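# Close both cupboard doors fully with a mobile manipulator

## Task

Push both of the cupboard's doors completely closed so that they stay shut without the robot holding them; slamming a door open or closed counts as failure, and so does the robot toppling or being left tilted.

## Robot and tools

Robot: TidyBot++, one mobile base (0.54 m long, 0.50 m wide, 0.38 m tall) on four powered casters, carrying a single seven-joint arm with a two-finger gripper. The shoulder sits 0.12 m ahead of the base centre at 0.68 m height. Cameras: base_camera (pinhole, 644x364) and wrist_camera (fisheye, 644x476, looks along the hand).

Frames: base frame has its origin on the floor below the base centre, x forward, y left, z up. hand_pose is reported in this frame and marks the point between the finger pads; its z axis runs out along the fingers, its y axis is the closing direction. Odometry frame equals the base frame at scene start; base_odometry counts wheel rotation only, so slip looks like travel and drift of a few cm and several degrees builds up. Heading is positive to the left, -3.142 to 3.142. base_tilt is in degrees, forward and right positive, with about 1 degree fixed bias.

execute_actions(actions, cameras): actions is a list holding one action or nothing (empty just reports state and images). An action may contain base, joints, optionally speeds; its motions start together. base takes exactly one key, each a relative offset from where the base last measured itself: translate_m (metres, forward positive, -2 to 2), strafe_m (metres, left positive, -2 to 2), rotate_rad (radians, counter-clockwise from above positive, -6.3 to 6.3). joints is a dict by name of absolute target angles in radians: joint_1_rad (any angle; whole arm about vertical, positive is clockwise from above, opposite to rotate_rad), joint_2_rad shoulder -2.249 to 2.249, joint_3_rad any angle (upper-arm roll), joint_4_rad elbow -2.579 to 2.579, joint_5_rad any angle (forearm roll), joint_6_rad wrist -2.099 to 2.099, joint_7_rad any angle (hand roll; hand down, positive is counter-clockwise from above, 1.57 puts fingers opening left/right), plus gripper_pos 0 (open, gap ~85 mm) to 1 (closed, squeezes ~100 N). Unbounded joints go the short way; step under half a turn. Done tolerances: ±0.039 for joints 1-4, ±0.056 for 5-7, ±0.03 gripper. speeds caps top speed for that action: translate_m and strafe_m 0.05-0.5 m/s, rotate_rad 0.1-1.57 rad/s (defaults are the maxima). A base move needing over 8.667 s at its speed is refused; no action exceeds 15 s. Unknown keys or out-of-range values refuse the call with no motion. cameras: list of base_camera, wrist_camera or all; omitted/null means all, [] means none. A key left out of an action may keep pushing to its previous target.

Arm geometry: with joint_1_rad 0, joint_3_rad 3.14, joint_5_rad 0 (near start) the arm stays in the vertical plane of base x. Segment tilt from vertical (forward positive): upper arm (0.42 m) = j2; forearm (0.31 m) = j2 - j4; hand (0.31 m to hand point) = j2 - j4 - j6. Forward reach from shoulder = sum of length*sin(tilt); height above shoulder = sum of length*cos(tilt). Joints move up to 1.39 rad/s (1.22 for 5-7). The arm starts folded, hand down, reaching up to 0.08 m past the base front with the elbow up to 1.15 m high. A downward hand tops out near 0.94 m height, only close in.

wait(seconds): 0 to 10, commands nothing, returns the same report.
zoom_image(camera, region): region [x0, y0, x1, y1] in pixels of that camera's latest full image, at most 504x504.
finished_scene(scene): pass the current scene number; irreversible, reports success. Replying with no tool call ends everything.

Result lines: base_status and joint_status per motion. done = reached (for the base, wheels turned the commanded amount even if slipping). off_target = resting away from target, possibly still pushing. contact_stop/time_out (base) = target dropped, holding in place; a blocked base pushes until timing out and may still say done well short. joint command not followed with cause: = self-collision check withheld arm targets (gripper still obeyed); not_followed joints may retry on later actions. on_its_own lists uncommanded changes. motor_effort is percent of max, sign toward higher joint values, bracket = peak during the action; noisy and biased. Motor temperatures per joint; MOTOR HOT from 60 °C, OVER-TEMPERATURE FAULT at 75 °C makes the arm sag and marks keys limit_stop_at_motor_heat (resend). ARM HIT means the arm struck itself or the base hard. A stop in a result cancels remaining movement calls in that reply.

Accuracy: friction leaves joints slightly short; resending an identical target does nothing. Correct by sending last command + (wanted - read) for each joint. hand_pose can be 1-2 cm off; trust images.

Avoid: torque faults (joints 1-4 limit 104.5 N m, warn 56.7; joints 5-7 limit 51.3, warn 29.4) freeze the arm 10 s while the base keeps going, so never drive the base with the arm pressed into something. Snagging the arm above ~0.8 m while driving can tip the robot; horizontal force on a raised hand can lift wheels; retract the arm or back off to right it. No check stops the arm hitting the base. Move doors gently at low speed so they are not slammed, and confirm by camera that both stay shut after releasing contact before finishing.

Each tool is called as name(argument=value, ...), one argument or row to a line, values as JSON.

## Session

execute_actions(
  actions=[],
)

Scene clock: 0.00 s.
Motor temperatures (°C, as the motors report them): [35 35 29 32 35 39 38]
base_odometry: x=+0.000 y=+0.000 heading=+0.000 (m, m, rad; odometry frame)
base_tilt: forward=-0.2 right=-0.5 (deg)
base_status: not commanded
joint_positions: joint_1_rad=-0.042 joint_2_rad=-0.350 joint_3_rad=+3.114 joint_4_rad=-2.562 joint_5_rad=+0.040 joint_6_rad=-0.889 joint_7_rad=+1.568 gripper_pos=+0.000
joint_status: not commanded
motor_effort: joint_1_rad=+0 joint_2_rad=+0 joint_3_rad=+1 joint_4_rad=+11 joint_5_rad=+1 joint_6_rad=+0 joint_7_rad=+0 (%)
hand_pose: x=+0.2396 y=-0.0010 z=+0.5782 quat_wxyz=(+0.020, +0.999, +0.045, +0.021) (m; base frame)
pictures: base_camera, wrist_camera
Images, in order (width x height): base_camera 644x364, wrist_camera 644x476.

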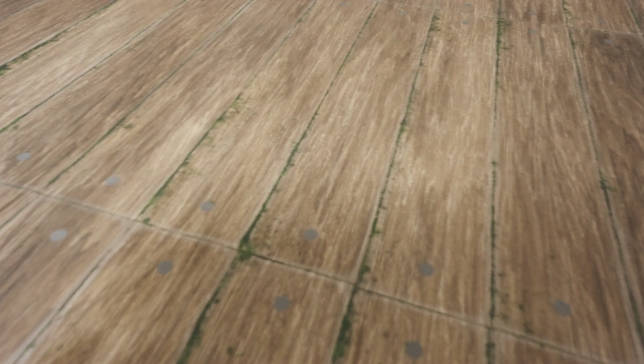

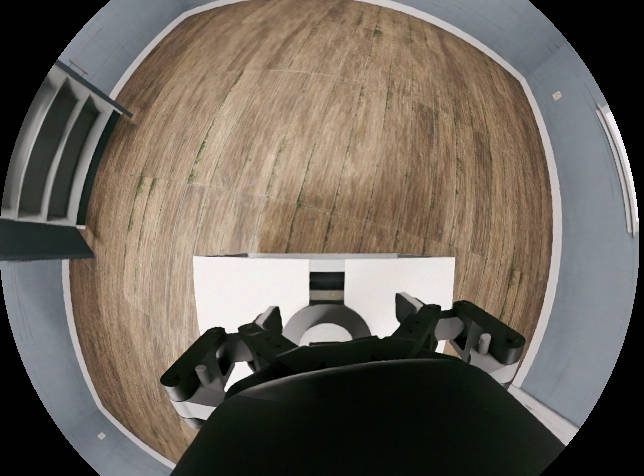

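execute_actions(
  actions=[
    {"base":{"rotate_rad":1.25},"joints":{"joint_1_rad":0.0,"joint_2_rad":0.4,"joint_4_rad":-1.8,"joint_5_rad":0,"joint_6_rad":0.6,"gripper_pos":1}},
  ],
)

zoom_image(
  camera="wrist_camera",
  region=[120,120,560,340],
)

Scene clock: 8.27 s.
Motor temperatures (°C, as the motors report them): [35 35 29 32 35 39 38]
base_odometry: x=+0.000 y=+0.000 heading=+1.249 (m, m, rad; odometry frame)
base_tilt: forward=-0.2 right=-0.5 (deg)
base_status: done
joint_positions: joint_1_rad=-0.012 joint_2_rad=+0.379 joint_3_rad=+3.115 joint_4_rad=-1.810 joint_5_rad=+0.036 joint_6_rad=+0.576 joint_7_rad=+1.568 gripper_pos=+0.999
joint_status: all done
motor_effort: joint_1_rad=+0(3) joint_2_rad=-33(34) joint_3_rad=+0(2) joint_4_rad=+19(20) joint_5_rad=+0(1) joint_6_rad=+11(10) joint_7_rad=+0(0) (%)
hand_pose: x=+0.8407 y=+0.0320 z=+0.8777 quat_wxyz=(-0.014, +0.721, +0.026, +0.692) (m; base frame)
pictures: base_camera, wrist_camera
Images, in order (width x height): base_camera 644x364, wrist_camera 644x476.

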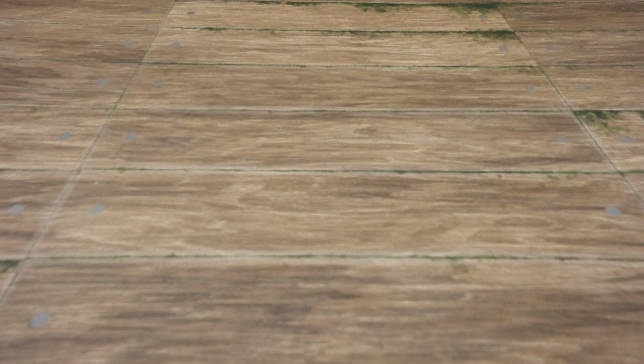

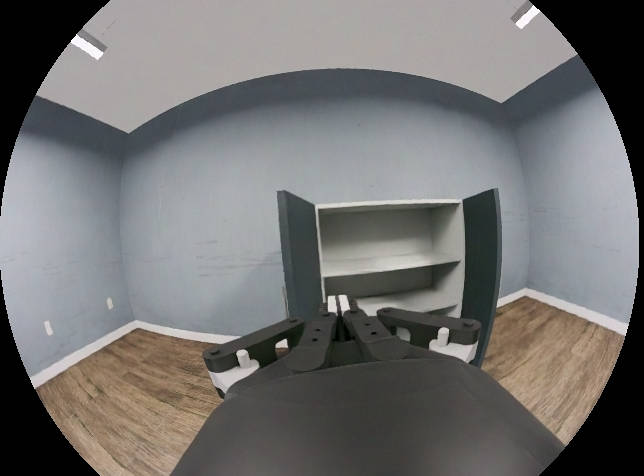

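Region (120, 120, 560, 340) of wrist_camera's 644x476 image, scaled by 1.145.

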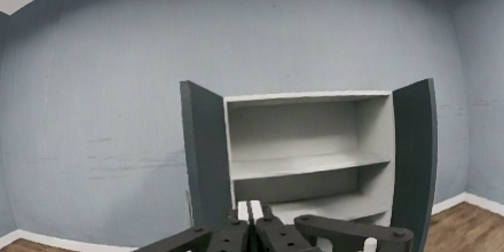

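zoom_image(
  camera="wrist_camera",
  region=[260,175,340,255],
)

zoom_image(
  camera="wrist_camera",
  region=[440,175,520,255],
)

Region (260, 175, 340, 255) of wrist_camera's 644x476 image, scaled by 6.300.

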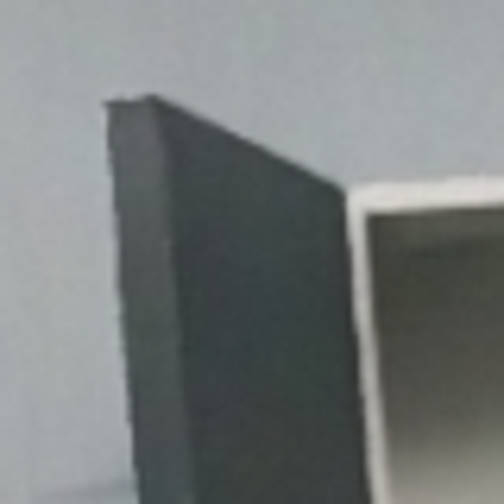

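Region (440, 175, 520, 255) of wrist_camera's 644x476 image, scaled by 6.300.

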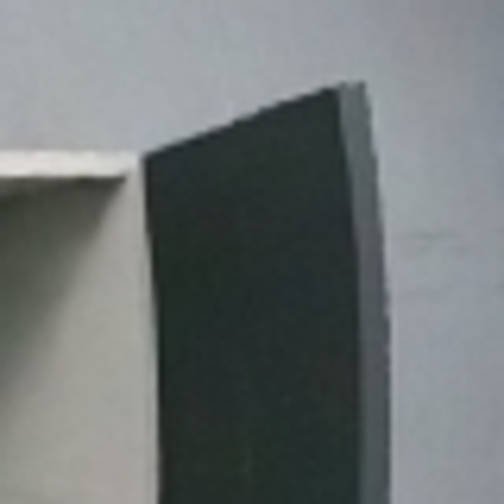

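execute_actions(
  actions=[
    {"base":{"strafe_m":0.4}},
  ],
  cameras=["wrist_camera"],
)

zoom_image(
  camera="wrist_camera",
  region=[350,160,470,280],
)

Scene clock: 23.13 s.
Motor temperatures (°C, as the motors report them): [35 35 29 32 35 39 38]
base_odometry: x=-0.380 y=+0.126 heading=+1.250 (m, m, rad; odometry frame)
base_tilt: forward=-0.2 right=-0.5 (deg)
base_status: done
joint_positions: joint_1_rad=-0.007 joint_2_rad=+0.379 joint_3_rad=+3.113 joint_4_rad=-1.810 joint_5_rad=+0.034 joint_6_rad=+0.576 joint_7_rad=+1.568 gripper_pos=+0.999
joint_status: not commanded
motor_effort: joint_1_rad=-1(4) joint_2_rad=-33(35) joint_3_rad=+0(2) joint_4_rad=+19(20) joint_5_rad=+0(0) joint_6_rad=+11(11) joint_7_rad=+0(0) (%)
hand_pose: x=+0.8408 y=+0.0296 z=+0.8778 quat_wxyz=(-0.014, +0.721, +0.024, +0.692) (m; base frame)
pictures: wrist_camera
Images, in order (width x height): wrist_camera 644x476.

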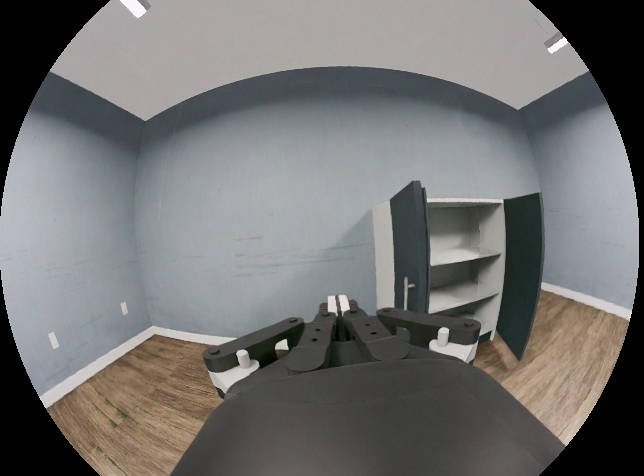

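Region (350, 160, 470, 280) of wrist_camera's 644x476 image, scaled by 4.200.

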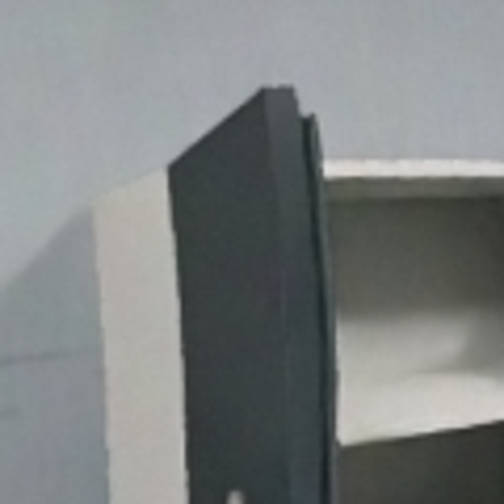

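execute_actions(
  actions=[
    {"base":{"translate_m":0.66},"joints":{"joint_1_rad":0.15}},
  ],
)

execute_actions(
  actions=[
    {"base":{"strafe_m":-0.42},"speeds":{"strafe_m":0.1}},
  ],
)

Scene clock: 33.07 s.
Motor temperatures (°C, as the motors report them): [35 35 29 32 35 39 38]
base_odometry: x=-0.172 y=+0.753 heading=+1.251 (m, m, rad; odometry frame)
base_tilt: forward=-0.2 right=-0.5 (deg)
base_status: done
joint_positions: joint_1_rad=+0.151 joint_2_rad=+0.383 joint_3_rad=+3.116 joint_4_rad=-1.808 joint_5_rad=+0.033 joint_6_rad=+0.577 joint_7_rad=+1.568 gripper_pos=+0.999
joint_status: all done
motor_effort: joint_1_rad=+0(3) joint_2_rad=-33(36) joint_3_rad=+0(2) joint_4_rad=+19(20) joint_5_rad=+0(1) joint_6_rad=+11(11) joint_7_rad=+0(0) (%)
hand_pose: x=+0.8375 y=-0.0866 z=+0.8764 quat_wxyz=(+0.043, +0.721, -0.034, +0.690) (m; base frame)
pictures: base_camera, wrist_camera
Images, in order (width x height): base_camera 644x364, wrist_camera 644x476.

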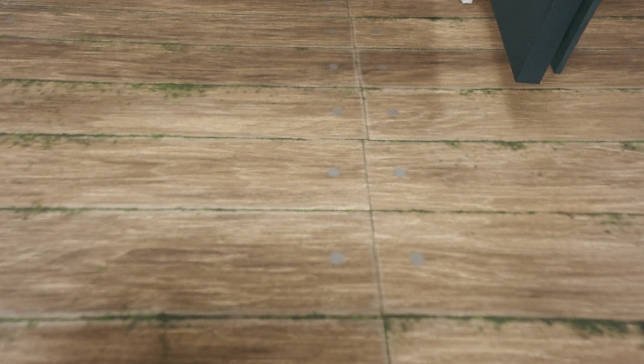

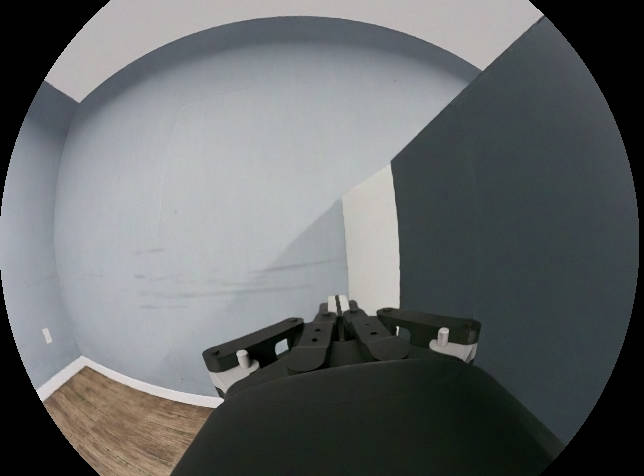

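Scene clock: 37.83 s.
Motor temperatures (°C, as the motors report them): [35 35 29 32 35 39 38]
base_odometry: x=+0.226 y=+0.621 heading=+1.251 (m, m, rad; odometry frame)
base_tilt: forward=-0.2 right=-0.5 (deg)
base_status: done
joint_positions: joint_1_rad=+0.149 joint_2_rad=+0.383 joint_3_rad=+3.112 joint_4_rad=-1.808 joint_5_rad=+0.033 joint_6_rad=+0.577 joint_7_rad=+1.568 gripper_pos=+0.999
joint_status: not commanded
motor_effort: joint_1_rad=+0(5) joint_2_rad=-34(34) joint_3_rad=+0(3) joint_4_rad=+19(20) joint_5_rad=+0(2) joint_6_rad=+11(11) joint_7_rad=+0(0) (%)
hand_pose: x=+0.8379 y=-0.0830 z=+0.8765 quat_wxyz=(+0.040, +0.721, -0.033, +0.691) (m; base frame)
pictures: base_camera, wrist_camera
Images, in order (width x height): base_camera 644x364, wrist_camera 644x476.

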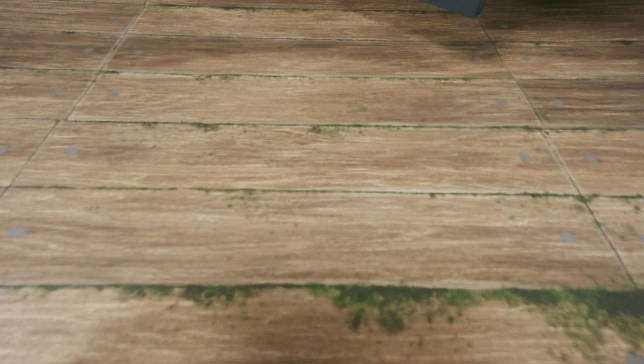

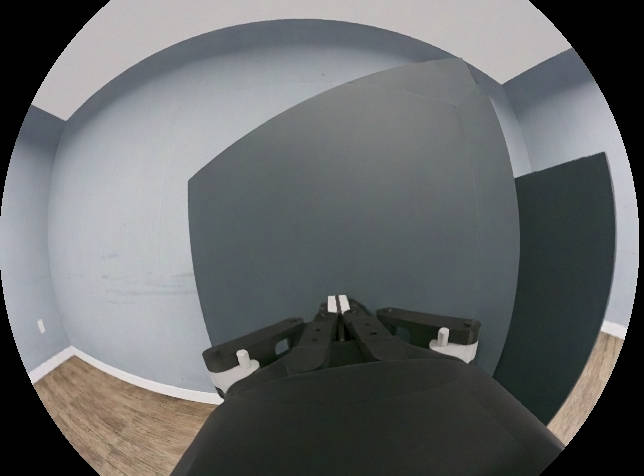

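execute_actions(
  actions=[
    {"base":{"translate_m":0.21},"speeds":{"translate_m":0.05}},
  ],
)

Scene clock: 52.60 s.
Motor temperatures (°C, as the motors report them): [35 35 29 32 35 39 38]
base_odometry: x=+0.293 y=+0.820 heading=+1.251 (m, m, rad; odometry frame)
base_tilt: forward=-0.2 right=-0.5 (deg)
base_status: done
joint_positions: joint_1_rad=+0.149 joint_2_rad=+0.384 joint_3_rad=+3.112 joint_4_rad=-1.807 joint_5_rad=+0.033 joint_6_rad=+0.578 joint_7_rad=+1.568 gripper_pos=+0.999
joint_status: not commanded
motor_effort: joint_1_rad=+0(1) joint_2_rad=-34(36) joint_3_rad=+0(1) joint_4_rad=+19(21) joint_5_rad=+0(0) joint_6_rad=+11(11) joint_7_rad=+0(0) (%)
hand_pose: x=+0.8381 y=-0.0831 z=+0.8762 quat_wxyz=(+0.040, +0.721, -0.033, +0.691) (m; base frame)
pictures: base_camera, wrist_camera
Images, in order (width x height): base_camera 644x364, wrist_camera 644x476.

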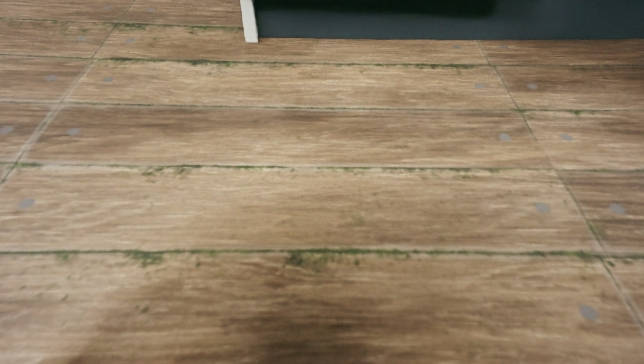

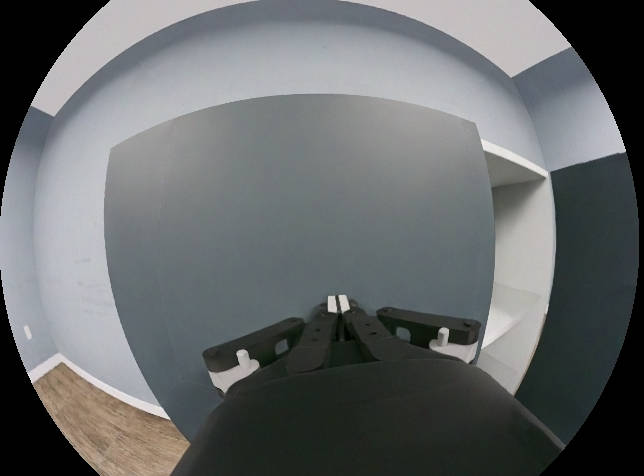

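execute_actions(
  actions=[
    {"base":{"translate_m":-0.49}},
  ],
  cameras=[],
)

execute_actions(
  actions=[
    {"base":{"strafe_m":-0.75}},
  ],
)

execute_actions(
  actions=[
    {"base":{"translate_m":0.27}},
  ],
)

execute_actions(
  actions=[
    {"base":{"rotate_rad":0.38},"speeds":{"rotate_rad":0.13}},
  ],
)

Scene clock: 65.23 s.
Motor temperatures (°C, as the motors report them): [35 35 29 32 35 39 38]
base_odometry: x=+0.138 y=+0.355 heading=+1.250 (m, m, rad; odometry frame)
base_tilt: forward=-0.2 right=-0.5 (deg)
base_status: done
joint_positions: joint_1_rad=+0.149 joint_2_rad=+0.391 joint_3_rad=+3.112 joint_4_rad=-1.805 joint_5_rad=+0.033 joint_6_rad=+0.578 joint_7_rad=+1.568 gripper_pos=+0.999
joint_status: not commanded
motor_effort: joint_1_rad=+0(2) joint_2_rad=-34(39) joint_3_rad=+0(2) joint_4_rad=+19(21) joint_5_rad=+0(0) joint_6_rad=+11(12) joint_7_rad=+0(0) (%)
hand_pose: x=+0.8400 y=-0.0834 z=+0.8726 quat_wxyz=(+0.040, +0.723, -0.033, +0.689) (m; base frame)
pictures: none
No camera images: the call's "cameras" was empty. Leave "cameras" out to get every camera's image.

Scene clock: 68.10 s.
Motor temperatures (°C, as the motors report them): [35 35 29 32 35 39 38]
base_odometry: x=+0.850 y=+0.118 heading=+1.250 (m, m, rad; odometry frame)
base_tilt: forward=-0.2 right=-0.5 (deg)
base_status: done
joint_positions: joint_1_rad=+0.150 joint_2_rad=+0.391 joint_3_rad=+3.112 joint_4_rad=-1.805 joint_5_rad=+0.033 joint_6_rad=+0.578 joint_7_rad=+1.568 gripper_pos=+0.999
joint_status: not commanded
motor_effort: joint_1_rad=+0(3) joint_2_rad=-34(34) joint_3_rad=+0(2) joint_4_rad=+19(19) joint_5_rad=+0(0) joint_6_rad=+11(11) joint_7_rad=+0(0) (%)
hand_pose: x=+0.8399 y=-0.0843 z=+0.8727 quat_wxyz=(+0.040, +0.723, -0.033, +0.689) (m; base frame)
pictures: base_camera, wrist_camera
Images, in order (width x height): base_camera 644x364, wrist_camera 644x476.

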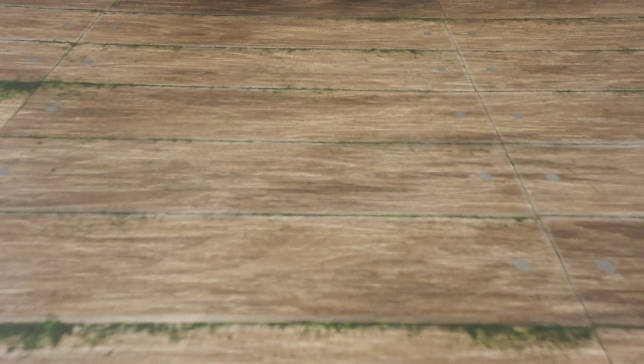

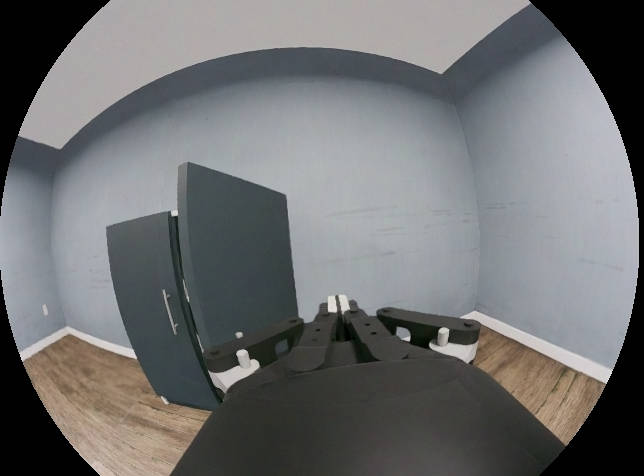

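Scene clock: 69.93 s.
Motor temperatures (°C, as the motors report them): [35 35 29 32 35 39 38]
base_odometry: x=+0.935 y=+0.374 heading=+1.249 (m, m, rad; odometry frame)
base_tilt: forward=-0.2 right=-0.5 (deg)
base_status: done
joint_positions: joint_1_rad=+0.150 joint_2_rad=+0.393 joint_3_rad=+3.112 joint_4_rad=-1.804 joint_5_rad=+0.033 joint_6_rad=+0.578 joint_7_rad=+1.568 gripper_pos=+0.999
joint_status: not commanded
motor_effort: joint_1_rad=+0(2) joint_2_rad=-34(38) joint_3_rad=+0(1) joint_4_rad=+19(20) joint_5_rad=+0(0) joint_6_rad=+11(11) joint_7_rad=+0(0) (%)
hand_pose: x=+0.8405 y=-0.0844 z=+0.8715 quat_wxyz=(+0.040, +0.723, -0.033, +0.689) (m; base frame)
pictures: base_camera, wrist_camera
Images, in order (width x height): base_camera 644x364, wrist_camera 644x476.

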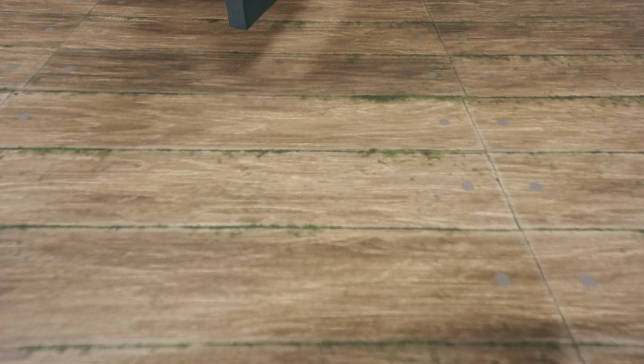

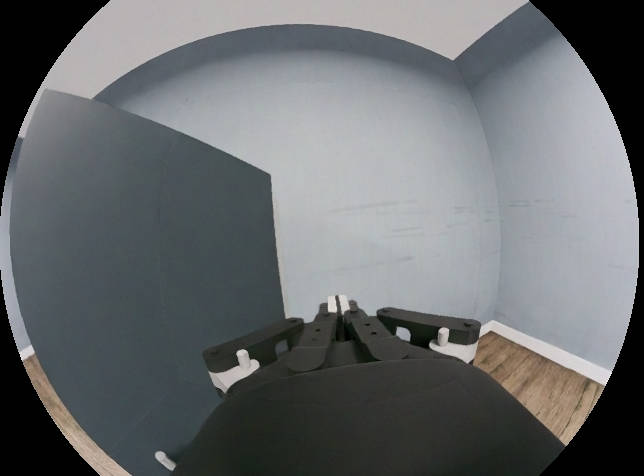

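Scene clock: 73.27 s.
Motor temperatures (°C, as the motors report them): [35 35 29 32 35 39 38]
base_odometry: x=+0.935 y=+0.374 heading=+1.628 (m, m, rad; odometry frame)
base_tilt: forward=-0.2 right=-0.5 (deg)
base_status: done
joint_positions: joint_1_rad=+0.151 joint_2_rad=+0.393 joint_3_rad=+3.115 joint_4_rad=-1.804 joint_5_rad=+0.030 joint_6_rad=+0.578 joint_7_rad=+1.568 gripper_pos=+0.999
joint_status: not commanded
motor_effort: joint_1_rad=+0(4) joint_2_rad=-34(35) joint_3_rad=+0(2) joint_4_rad=+19(19) joint_5_rad=+0(1) joint_6_rad=+11(11) joint_7_rad=+0(0) (%)
hand_pose: x=+0.8402 y=-0.0868 z=+0.8714 quat_wxyz=(+0.041, +0.723, -0.035, +0.689) (m; base frame)
pictures: base_camera, wrist_camera
Images, in order (width x height): base_camera 644x364, wrist_camera 644x476.

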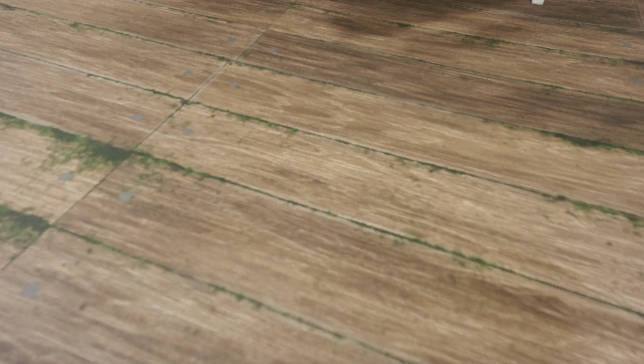

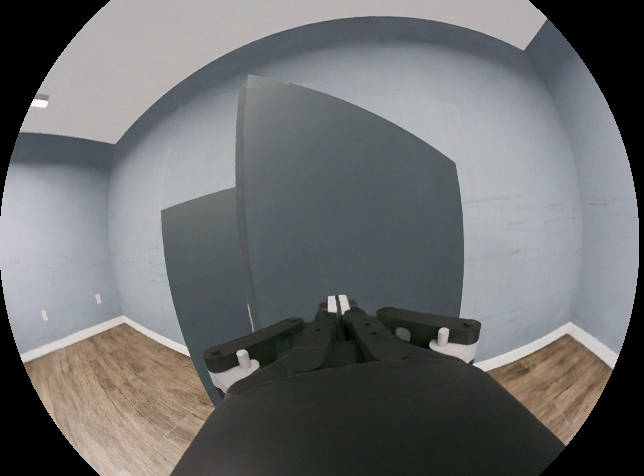

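execute_actions(
  actions=[
    {"base":{"translate_m":0.33},"speeds":{"translate_m":0.065},"joints":{"joint_1_rad":0.22}},
  ],
)

Scene clock: 90.87 s.
Motor temperatures (°C, as the motors report them): [35 36 29 33 35 39 38]
base_odometry: x=+0.916 y=+0.703 heading=+1.629 (m, m, rad; odometry frame)
base_tilt: forward=-0.2 right=-0.5 (deg)
base_status: done
joint_positions: joint_1_rad=+0.222 joint_2_rad=+0.329 joint_3_rad=+3.115 joint_4_rad=-1.887 joint_5_rad=+0.028 joint_6_rad=+0.580 joint_7_rad=+1.568 gripper_pos=+0.999
joint_status: all done
motor_effort: joint_1_rad=-3(4) joint_2_rad=-17(36) joint_3_rad=-1(2) joint_4_rad=+34(38) joint_5_rad=+0(1) joint_6_rad=+13(16) joint_7_rad=+0(0) (%)
hand_pose: x=+0.8038 y=-0.1318 z=+0.8710 quat_wxyz=(+0.065, +0.727, -0.062, +0.681) (m; base frame)
pictures: base_camera, wrist_camera
Images, in order (width x height): base_camera 644x364, wrist_camera 644x476.

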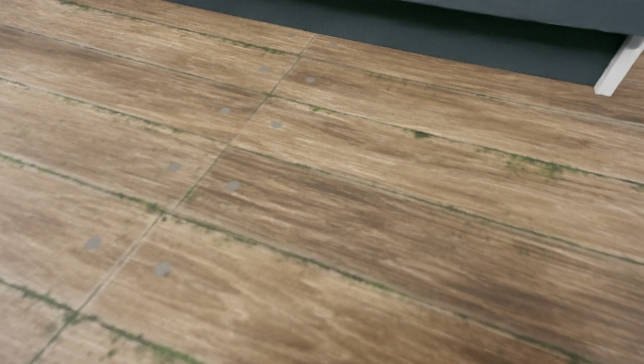

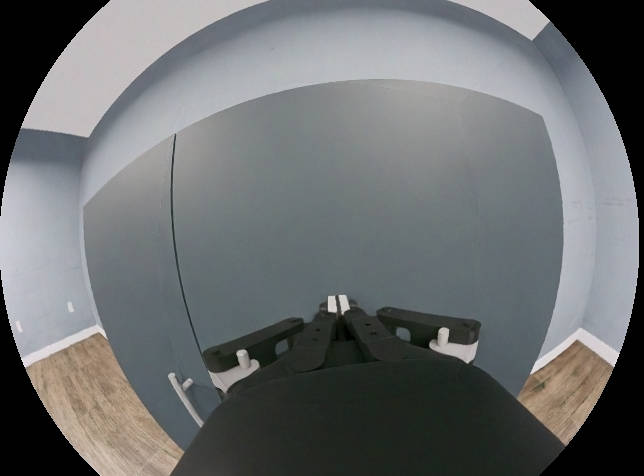

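Flush.

execute_actions(
  actions=[
    {"base":{"translate_m":-0.1}},
  ],
)

finished_scene(
  scene=2,
)

Scene clock: 97.20 s.
Motor temperatures (°C, as the motors report them): [35 36 29 33 35 39 38]
base_odometry: x=+0.922 y=+0.603 heading=+1.629 (m, m, rad; odometry frame)
base_tilt: forward=-0.2 right=-0.5 (deg)
base_status: done
joint_positions: joint_1_rad=+0.219 joint_2_rad=+0.397 joint_3_rad=+3.114 joint_4_rad=-1.797 joint_5_rad=+0.027 joint_6_rad=+0.580 joint_7_rad=+1.568 gripper_pos=+0.999
joint_status: not commanded
motor_effort: joint_1_rad=-1(4) joint_2_rad=-35(37) joint_3_rad=+0(2) joint_4_rad=+19(33) joint_5_rad=+0(1) joint_6_rad=+11(15) joint_7_rad=+0(0) (%)
hand_pose: x=+0.8347 y=-0.1359 z=+0.8730 quat_wxyz=(+0.064, +0.720, -0.061, +0.689) (m; base frame)
pictures: base_camera, wrist_camera
Images, in order (width x height): base_camera 644x364, wrist_camera 644x476.

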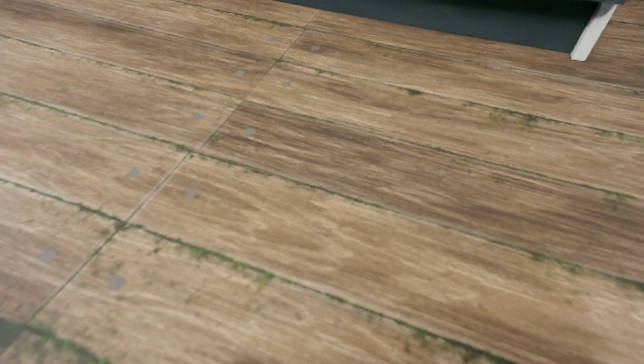

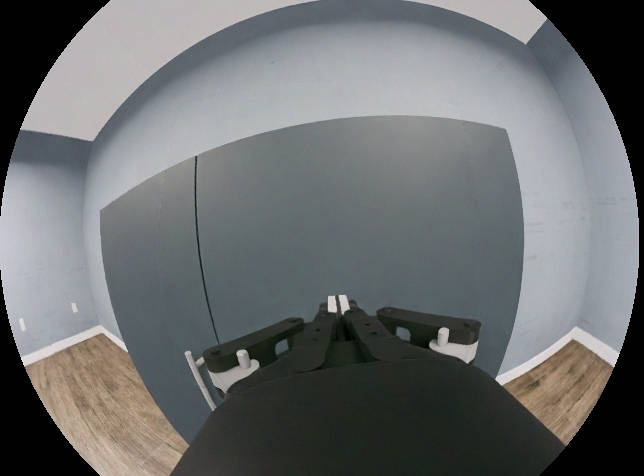

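The scene is finished: the task was done.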